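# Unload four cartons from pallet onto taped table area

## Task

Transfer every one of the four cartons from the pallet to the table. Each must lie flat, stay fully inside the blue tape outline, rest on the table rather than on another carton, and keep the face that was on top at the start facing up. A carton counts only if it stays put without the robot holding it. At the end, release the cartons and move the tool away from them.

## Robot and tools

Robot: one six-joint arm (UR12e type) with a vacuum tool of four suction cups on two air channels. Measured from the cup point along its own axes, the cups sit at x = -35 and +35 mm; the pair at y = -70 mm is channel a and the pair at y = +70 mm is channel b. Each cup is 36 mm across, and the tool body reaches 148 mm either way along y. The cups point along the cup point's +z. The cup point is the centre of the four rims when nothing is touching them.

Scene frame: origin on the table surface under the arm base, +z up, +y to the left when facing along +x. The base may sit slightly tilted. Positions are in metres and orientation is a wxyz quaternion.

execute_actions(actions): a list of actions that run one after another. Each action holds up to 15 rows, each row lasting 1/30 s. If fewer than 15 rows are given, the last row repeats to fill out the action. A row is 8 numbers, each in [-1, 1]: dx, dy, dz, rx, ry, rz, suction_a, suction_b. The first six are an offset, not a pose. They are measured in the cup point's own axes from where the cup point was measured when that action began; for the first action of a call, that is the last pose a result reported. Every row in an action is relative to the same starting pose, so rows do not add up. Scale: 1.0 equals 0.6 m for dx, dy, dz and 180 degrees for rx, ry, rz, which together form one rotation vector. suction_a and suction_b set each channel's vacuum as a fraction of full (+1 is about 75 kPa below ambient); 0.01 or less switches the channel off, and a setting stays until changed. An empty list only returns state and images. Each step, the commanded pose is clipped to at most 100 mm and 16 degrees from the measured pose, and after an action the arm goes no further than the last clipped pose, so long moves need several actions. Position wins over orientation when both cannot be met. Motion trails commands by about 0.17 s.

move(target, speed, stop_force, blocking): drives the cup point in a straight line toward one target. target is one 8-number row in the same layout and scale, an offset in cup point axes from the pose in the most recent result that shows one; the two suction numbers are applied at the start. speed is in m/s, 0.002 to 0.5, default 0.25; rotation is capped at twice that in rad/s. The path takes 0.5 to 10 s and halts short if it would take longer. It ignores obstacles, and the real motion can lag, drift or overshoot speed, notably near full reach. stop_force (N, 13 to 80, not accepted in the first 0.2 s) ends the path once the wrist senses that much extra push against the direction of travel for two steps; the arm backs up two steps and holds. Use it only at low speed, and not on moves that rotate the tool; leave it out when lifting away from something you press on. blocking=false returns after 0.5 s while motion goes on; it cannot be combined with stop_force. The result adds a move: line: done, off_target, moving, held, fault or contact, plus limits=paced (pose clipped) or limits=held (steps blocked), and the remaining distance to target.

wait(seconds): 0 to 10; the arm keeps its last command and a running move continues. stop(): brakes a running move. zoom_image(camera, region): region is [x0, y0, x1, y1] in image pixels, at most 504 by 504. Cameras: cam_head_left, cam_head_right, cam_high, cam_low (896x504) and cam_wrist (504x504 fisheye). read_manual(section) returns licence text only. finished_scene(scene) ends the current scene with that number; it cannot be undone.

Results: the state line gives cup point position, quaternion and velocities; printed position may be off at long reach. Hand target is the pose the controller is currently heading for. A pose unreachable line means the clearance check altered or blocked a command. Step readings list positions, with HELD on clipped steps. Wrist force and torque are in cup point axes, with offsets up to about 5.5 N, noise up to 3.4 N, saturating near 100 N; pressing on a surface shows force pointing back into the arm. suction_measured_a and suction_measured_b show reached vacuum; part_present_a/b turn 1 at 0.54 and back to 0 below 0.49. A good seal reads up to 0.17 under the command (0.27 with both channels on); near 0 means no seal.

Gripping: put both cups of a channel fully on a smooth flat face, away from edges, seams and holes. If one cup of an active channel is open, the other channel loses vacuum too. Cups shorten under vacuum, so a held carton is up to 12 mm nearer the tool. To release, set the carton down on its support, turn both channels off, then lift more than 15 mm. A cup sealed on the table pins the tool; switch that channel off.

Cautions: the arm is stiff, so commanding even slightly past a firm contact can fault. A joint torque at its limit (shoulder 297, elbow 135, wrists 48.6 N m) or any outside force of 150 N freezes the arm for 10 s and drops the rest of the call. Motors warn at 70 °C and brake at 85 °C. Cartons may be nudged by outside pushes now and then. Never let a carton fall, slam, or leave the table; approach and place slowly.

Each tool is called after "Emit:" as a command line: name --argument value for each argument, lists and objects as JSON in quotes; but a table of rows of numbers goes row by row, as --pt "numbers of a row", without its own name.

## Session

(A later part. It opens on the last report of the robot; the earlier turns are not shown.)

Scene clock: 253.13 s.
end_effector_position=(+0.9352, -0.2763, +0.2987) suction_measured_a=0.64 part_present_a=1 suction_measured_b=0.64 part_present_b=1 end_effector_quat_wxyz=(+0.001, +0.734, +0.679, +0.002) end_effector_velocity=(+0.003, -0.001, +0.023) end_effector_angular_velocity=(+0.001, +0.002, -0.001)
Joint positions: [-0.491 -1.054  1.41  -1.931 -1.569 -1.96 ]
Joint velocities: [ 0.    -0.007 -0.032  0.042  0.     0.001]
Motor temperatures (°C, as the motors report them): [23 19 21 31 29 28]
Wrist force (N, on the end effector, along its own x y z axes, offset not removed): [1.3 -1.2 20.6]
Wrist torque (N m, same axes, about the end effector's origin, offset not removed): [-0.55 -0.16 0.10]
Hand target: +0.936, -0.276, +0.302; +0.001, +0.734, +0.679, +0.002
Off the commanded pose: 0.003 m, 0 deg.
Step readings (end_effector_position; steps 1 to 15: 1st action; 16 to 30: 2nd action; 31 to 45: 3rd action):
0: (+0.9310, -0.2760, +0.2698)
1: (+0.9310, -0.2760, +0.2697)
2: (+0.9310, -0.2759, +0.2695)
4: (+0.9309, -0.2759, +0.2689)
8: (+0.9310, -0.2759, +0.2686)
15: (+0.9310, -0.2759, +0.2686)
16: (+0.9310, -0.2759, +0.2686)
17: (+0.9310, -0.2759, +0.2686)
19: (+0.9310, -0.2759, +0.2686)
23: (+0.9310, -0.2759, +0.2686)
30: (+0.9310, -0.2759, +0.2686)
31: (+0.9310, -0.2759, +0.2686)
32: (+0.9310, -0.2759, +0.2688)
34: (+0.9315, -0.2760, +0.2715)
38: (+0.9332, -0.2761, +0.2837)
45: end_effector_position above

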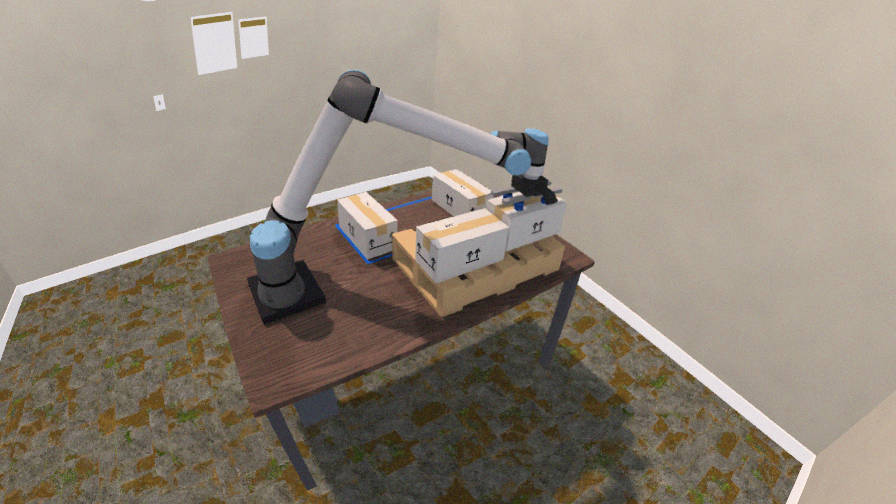

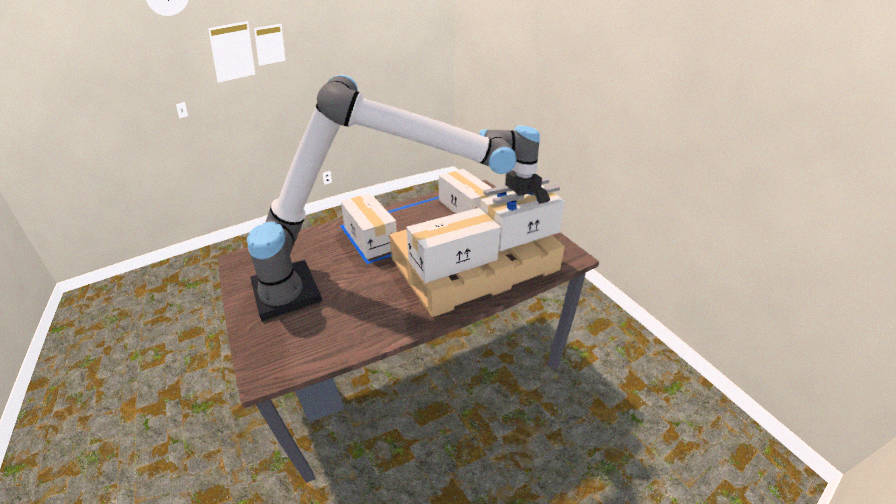

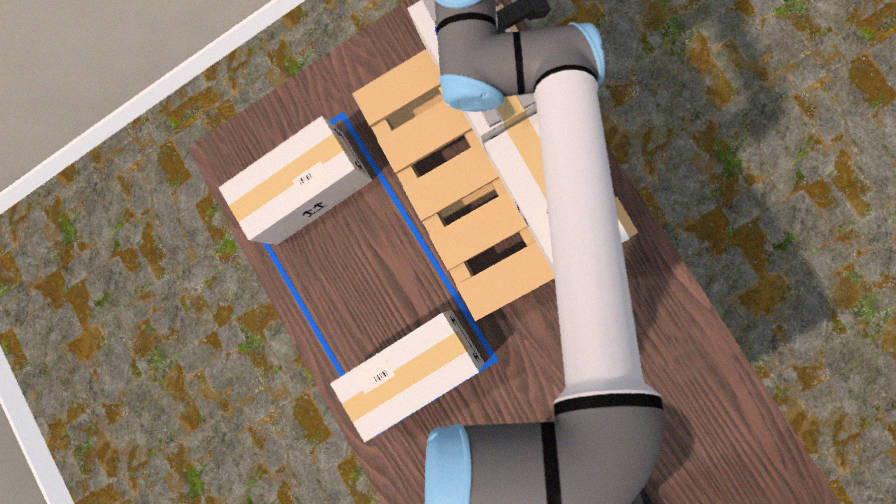

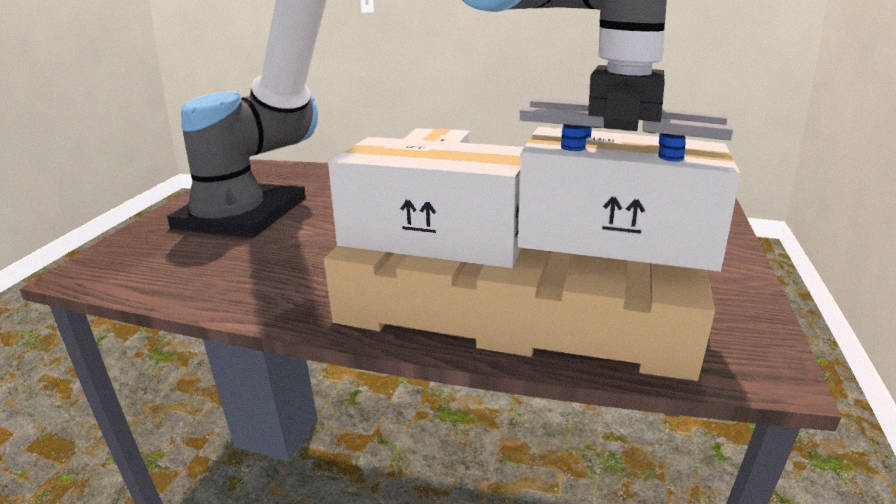

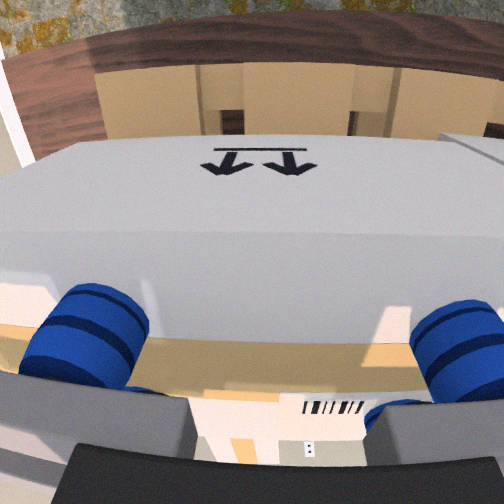

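Emit:
move --target '[0.3,0,-0.03,0,0,0,1,1]' --speed 0.3

Emit:
move --target '[0.503,-0.238,0,0,0,-0.5205,1,1]' --speed 0.45

Scene clock: 261.07 s.
end_effector_position=(+0.9491, -0.0973, +0.3169) suction_measured_a=0.64 part_present_a=1 suction_measured_b=0.64 part_present_b=1 end_effector_quat_wxyz=(+0.001, +0.734, +0.679, +0.002) end_effector_velocity=(-0.000, +0.002, +0.000) end_effector_angular_velocity=(+0.000, +0.001, -0.001)
Joint positions: [-0.309 -1.097  1.443 -1.921 -1.569 -1.779]
Joint velocities: [ 0.002 -0.     0.     0.001 -0.     0.004]
Motor temperatures (°C, as the motors report them): [23 19 21 31 29 28]
Wrist force (N, on the end effector, along its own x y z axes, offset not removed): [-0.6 -0.7 17.8]
Wrist torque (N m, same axes, about the end effector's origin, offset not removed): [-0.58 0.09 0.09]
Hand target: +0.949, -0.097, +0.317; +0.001, +0.734, +0.679, +0.002
Off the commanded pose: 0.000 m, 0 deg.
move: done

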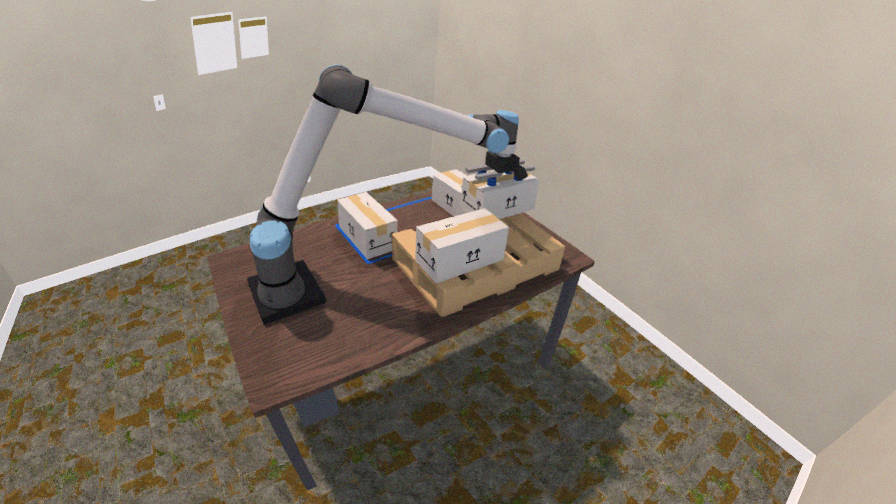

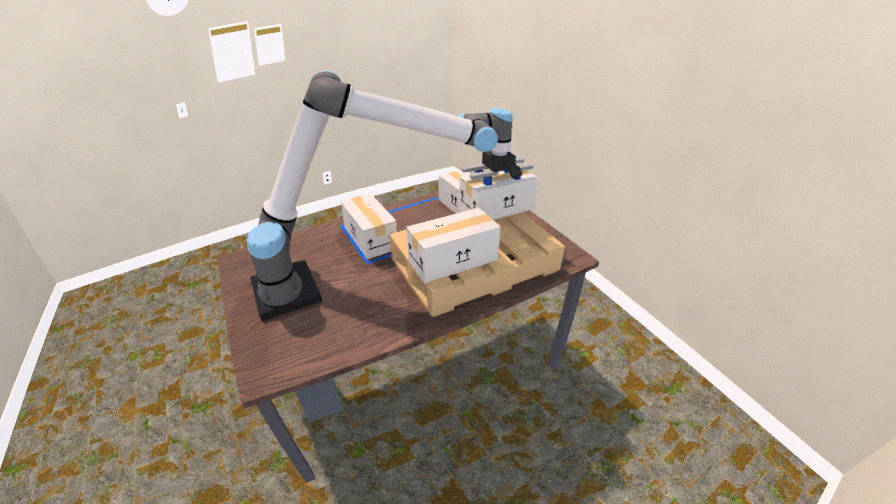

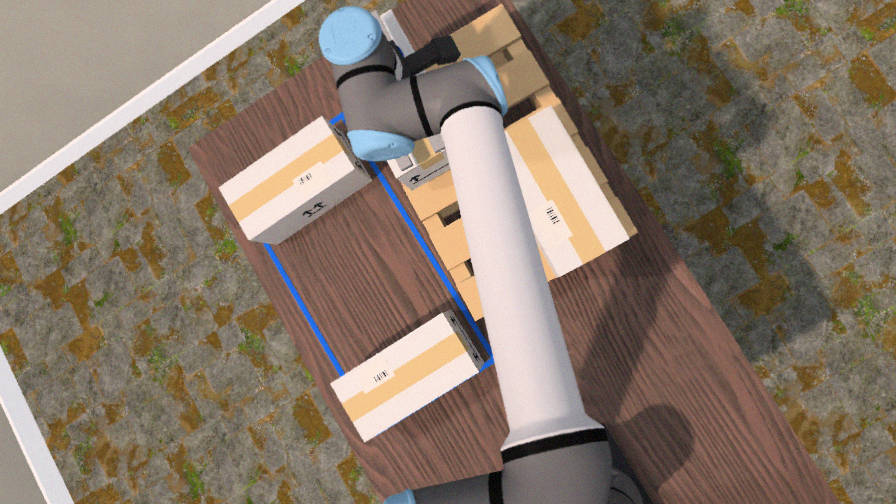

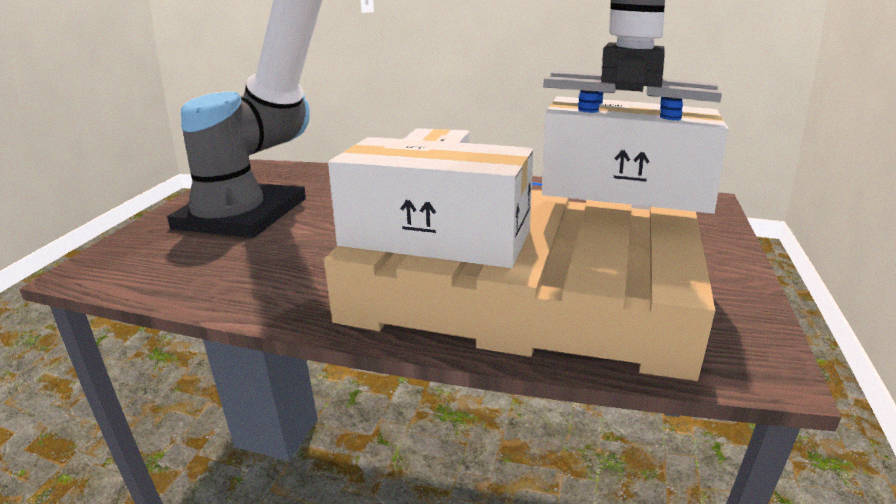

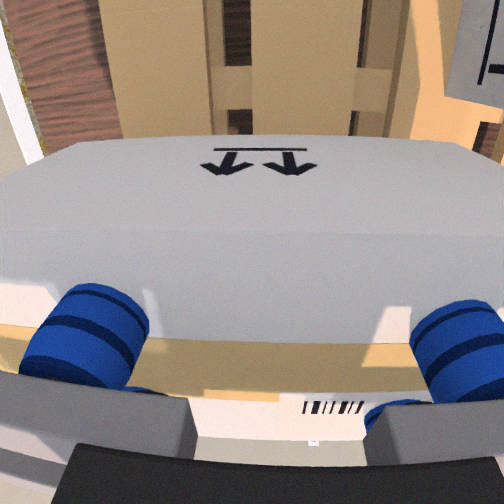

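Scene clock: 263.57 s.
end_effector_position=(+0.8302, +0.2142, +0.3168) suction_measured_a=0.64 part_present_a=1 suction_measured_b=0.64 part_present_b=1 end_effector_quat_wxyz=(+0.002, +0.008, +1.000, +0.001) end_effector_velocity=(-0.001, +0.003, -0.000) end_effector_angular_velocity=(+0.001, -0.000, +0.015)
Joint positions: [ 0.025 -1.247  1.66  -1.989 -1.57  -3.078]
Joint velocities: [ 0.004 -0.     0.001 -0.     0.001 -0.011]
Motor temperatures (°C, as the motors report them): [23 19 21 31 29 28]
Wrist force (N, on the end effector, along its own x y z axes, offset not removed): [1.2 -0.8 19.3]
Wrist torque (N m, same axes, about the end effector's origin, offset not removed): [-0.53 -0.24 0.00]
Hand target: +0.830, +0.215, +0.317; +0.002, +0.007, +1.000, +0.001
Off the commanded pose: 0.000 m, 0 deg.
move: done

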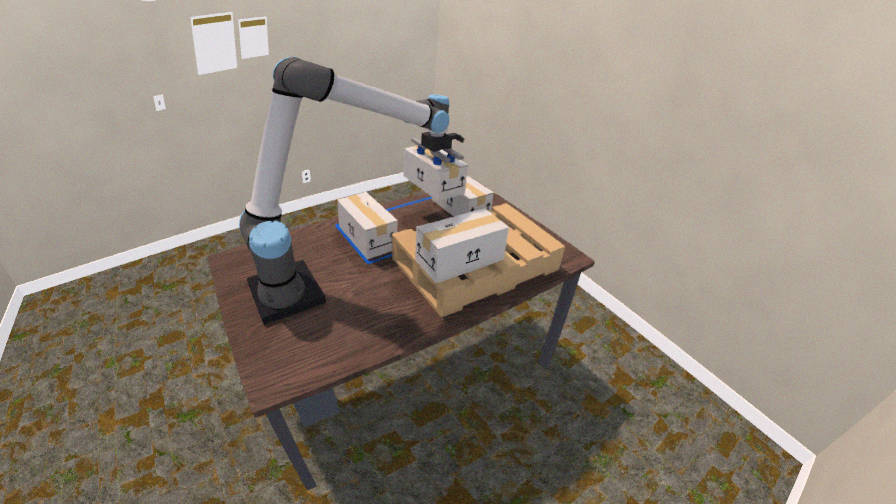

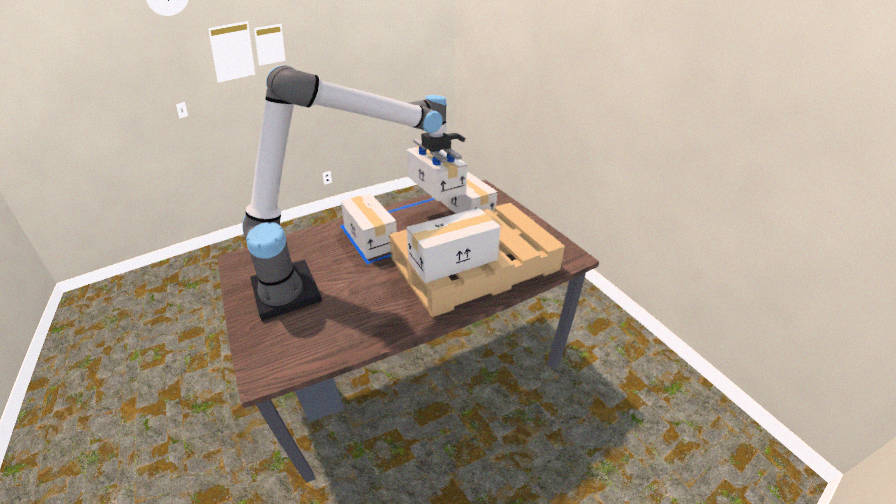

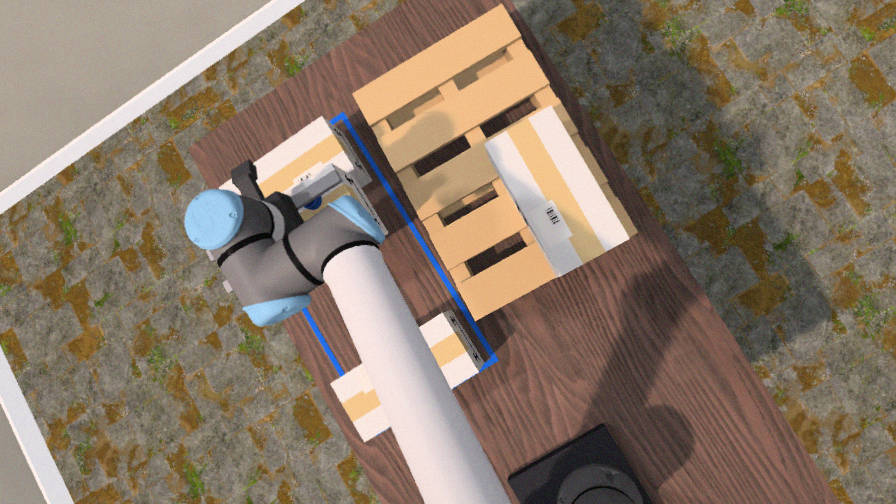

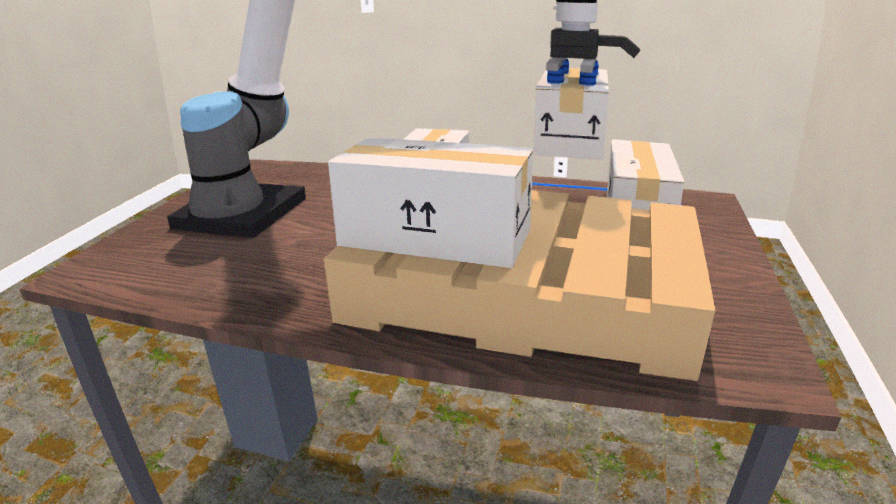

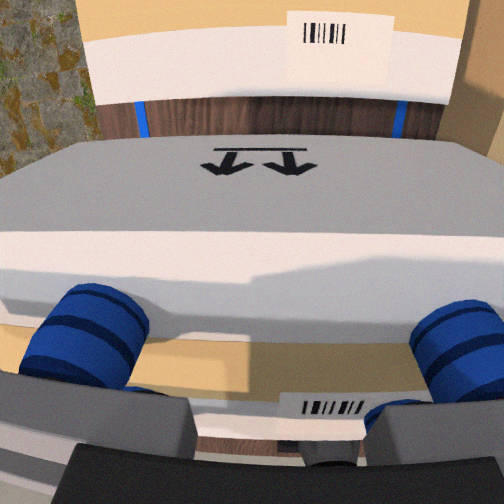

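Emit:
move --target '[0,-0.004,0.292,0,0,0,1,1]' --speed 0.2

Emit:
move --target '[0,0,0.015,0,0,0,1,1]' --speed 0.003 --stop_force 13

Scene clock: 269.27 s.
end_effector_position=(+0.8308, +0.2121, +0.1420) suction_measured_a=0.64 part_present_a=1 suction_measured_b=0.64 part_present_b=1 end_effector_quat_wxyz=(+0.002, +0.008, +1.000, +0.001) end_effector_velocity=(+0.000, +0.000, -0.003) end_effector_angular_velocity=(+0.001, -0.000, +0.000)
Joint positions: [ 0.022 -1.094  1.793 -2.275 -1.57  -3.081]
Joint velocities: [ 0.     0.003  0.001 -0.004  0.001  0.   ]
Motor temperatures (°C, as the motors report them): [23 19 21 31 29 28]
Wrist force (N, on the end effector, along its own x y z axes, offset not removed): [3.5 -1.1 20.3]
Wrist torque (N m, same axes, about the end effector's origin, offset not removed): [-0.58 -0.49 -0.01]
Hand target: +0.831, +0.212, +0.142; +0.002, +0.008, +1.000, +0.001
Off the commanded pose: 0.000 m, 0 deg.
move: done

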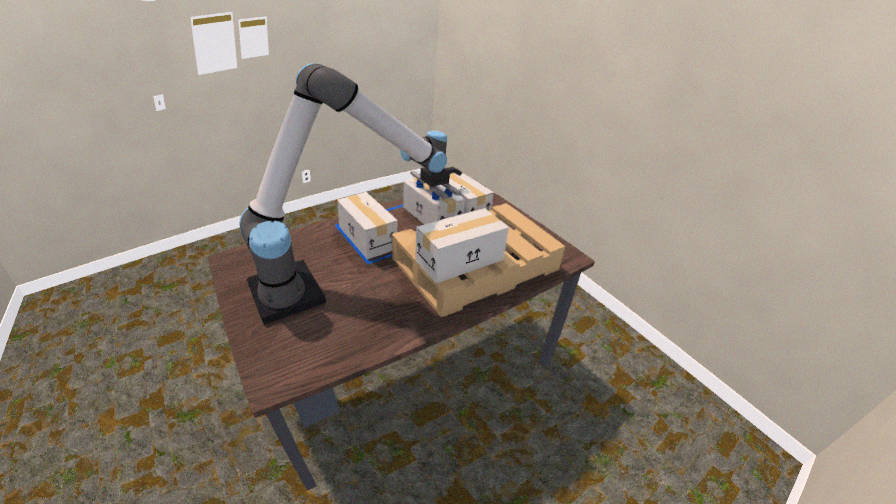

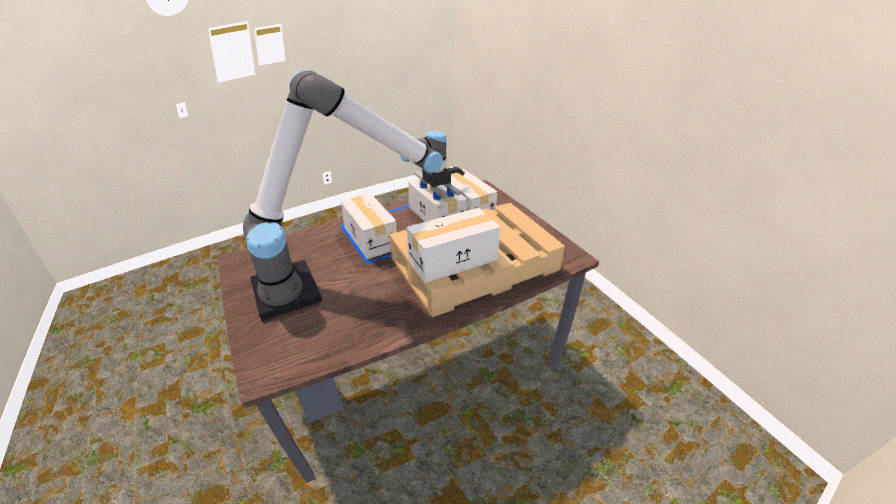

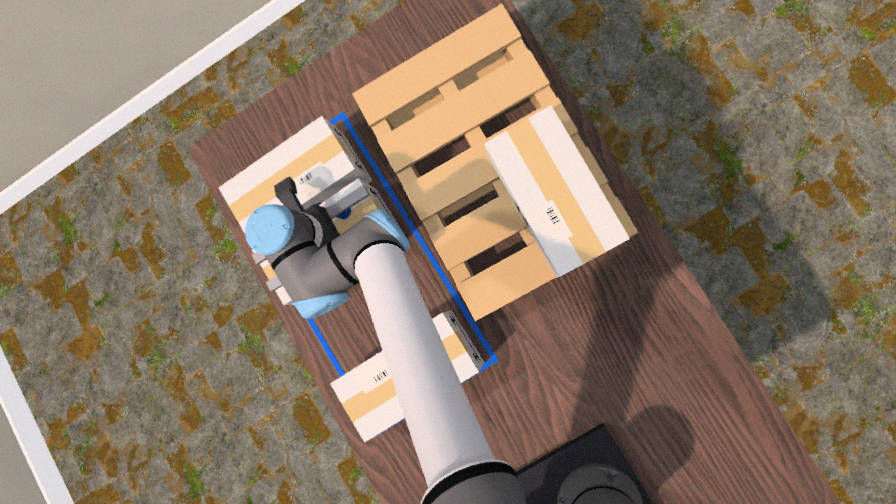

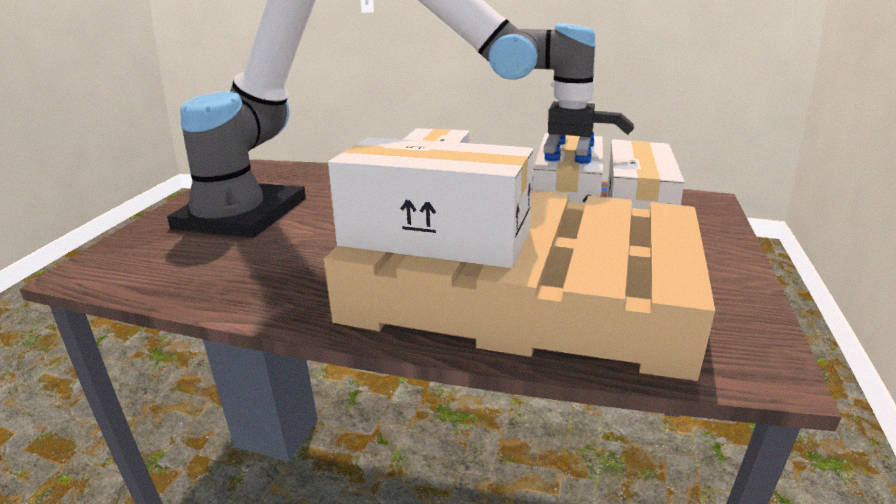

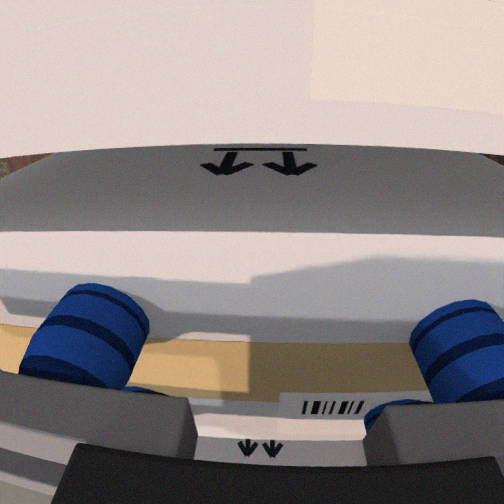

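Scene clock: 271.13 s.
end_effector_position=(+0.8309, +0.2121, +0.1375) suction_measured_a=0.64 part_present_a=1 suction_measured_b=0.64 part_present_b=1 end_effector_quat_wxyz=(+0.003, +0.008, +1.000, +0.001) end_effector_velocity=(-0.001, +0.001, +0.000) end_effector_angular_velocity=(+0.000, +0.002, +0.002)
Joint positions: [ 0.022 -1.089  1.796 -2.282 -1.57  -3.081]
Joint velocities: [ 0.002 -0.    -0.     0.002  0.    -0.   ]
Motor temperatures (°C, as the motors report them): [23 19 21 31 29 28]
Wrist force (N, on the end effector, along its own x y z axes, offset not removed): [1.4 6.1 -2.6]
Wrist torque (N m, same axes, about the end effector's origin, offset not removed): [1.70 1.18 0.61]
Hand target: +0.831, +0.212, +0.138; +0.002, +0.008, +1.000, +0.001
Off the commanded pose: 0.005 m, 0 deg.
move: contact

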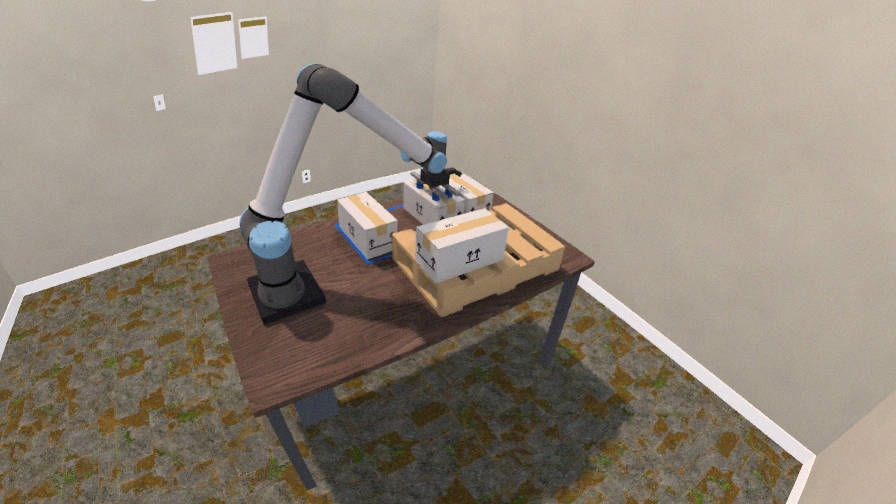

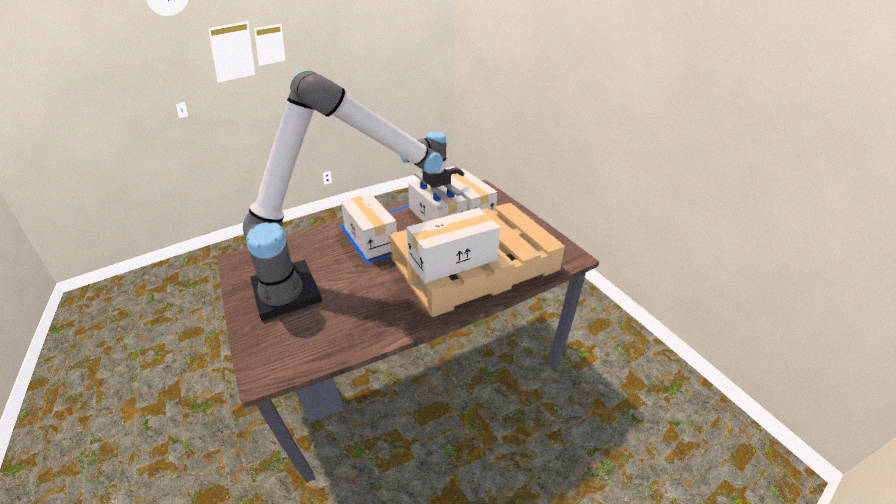

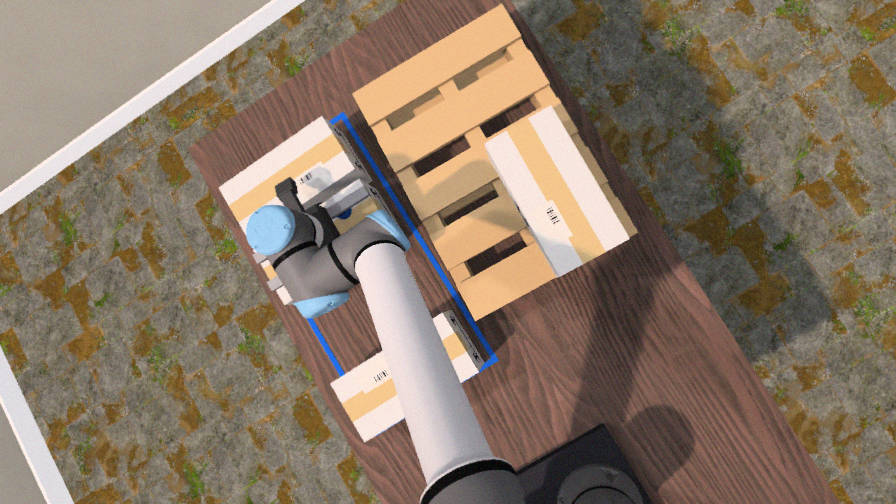

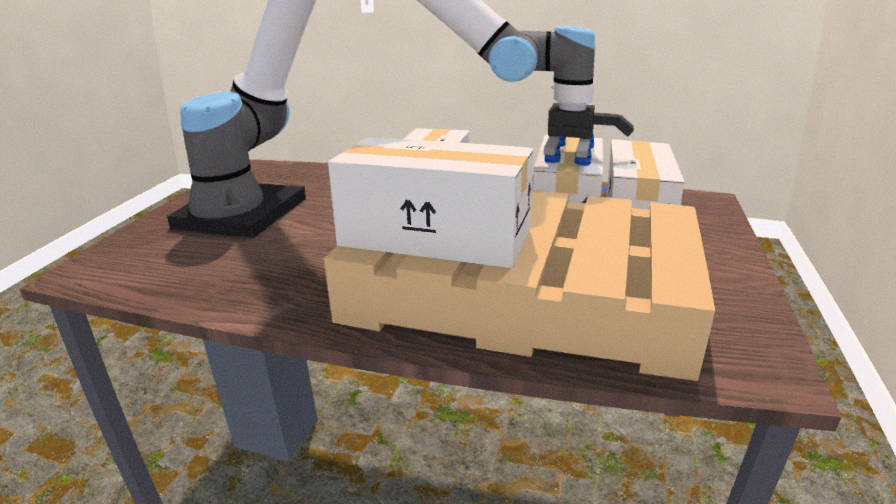

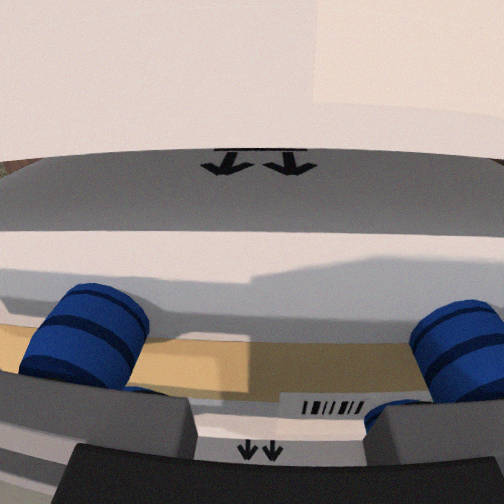

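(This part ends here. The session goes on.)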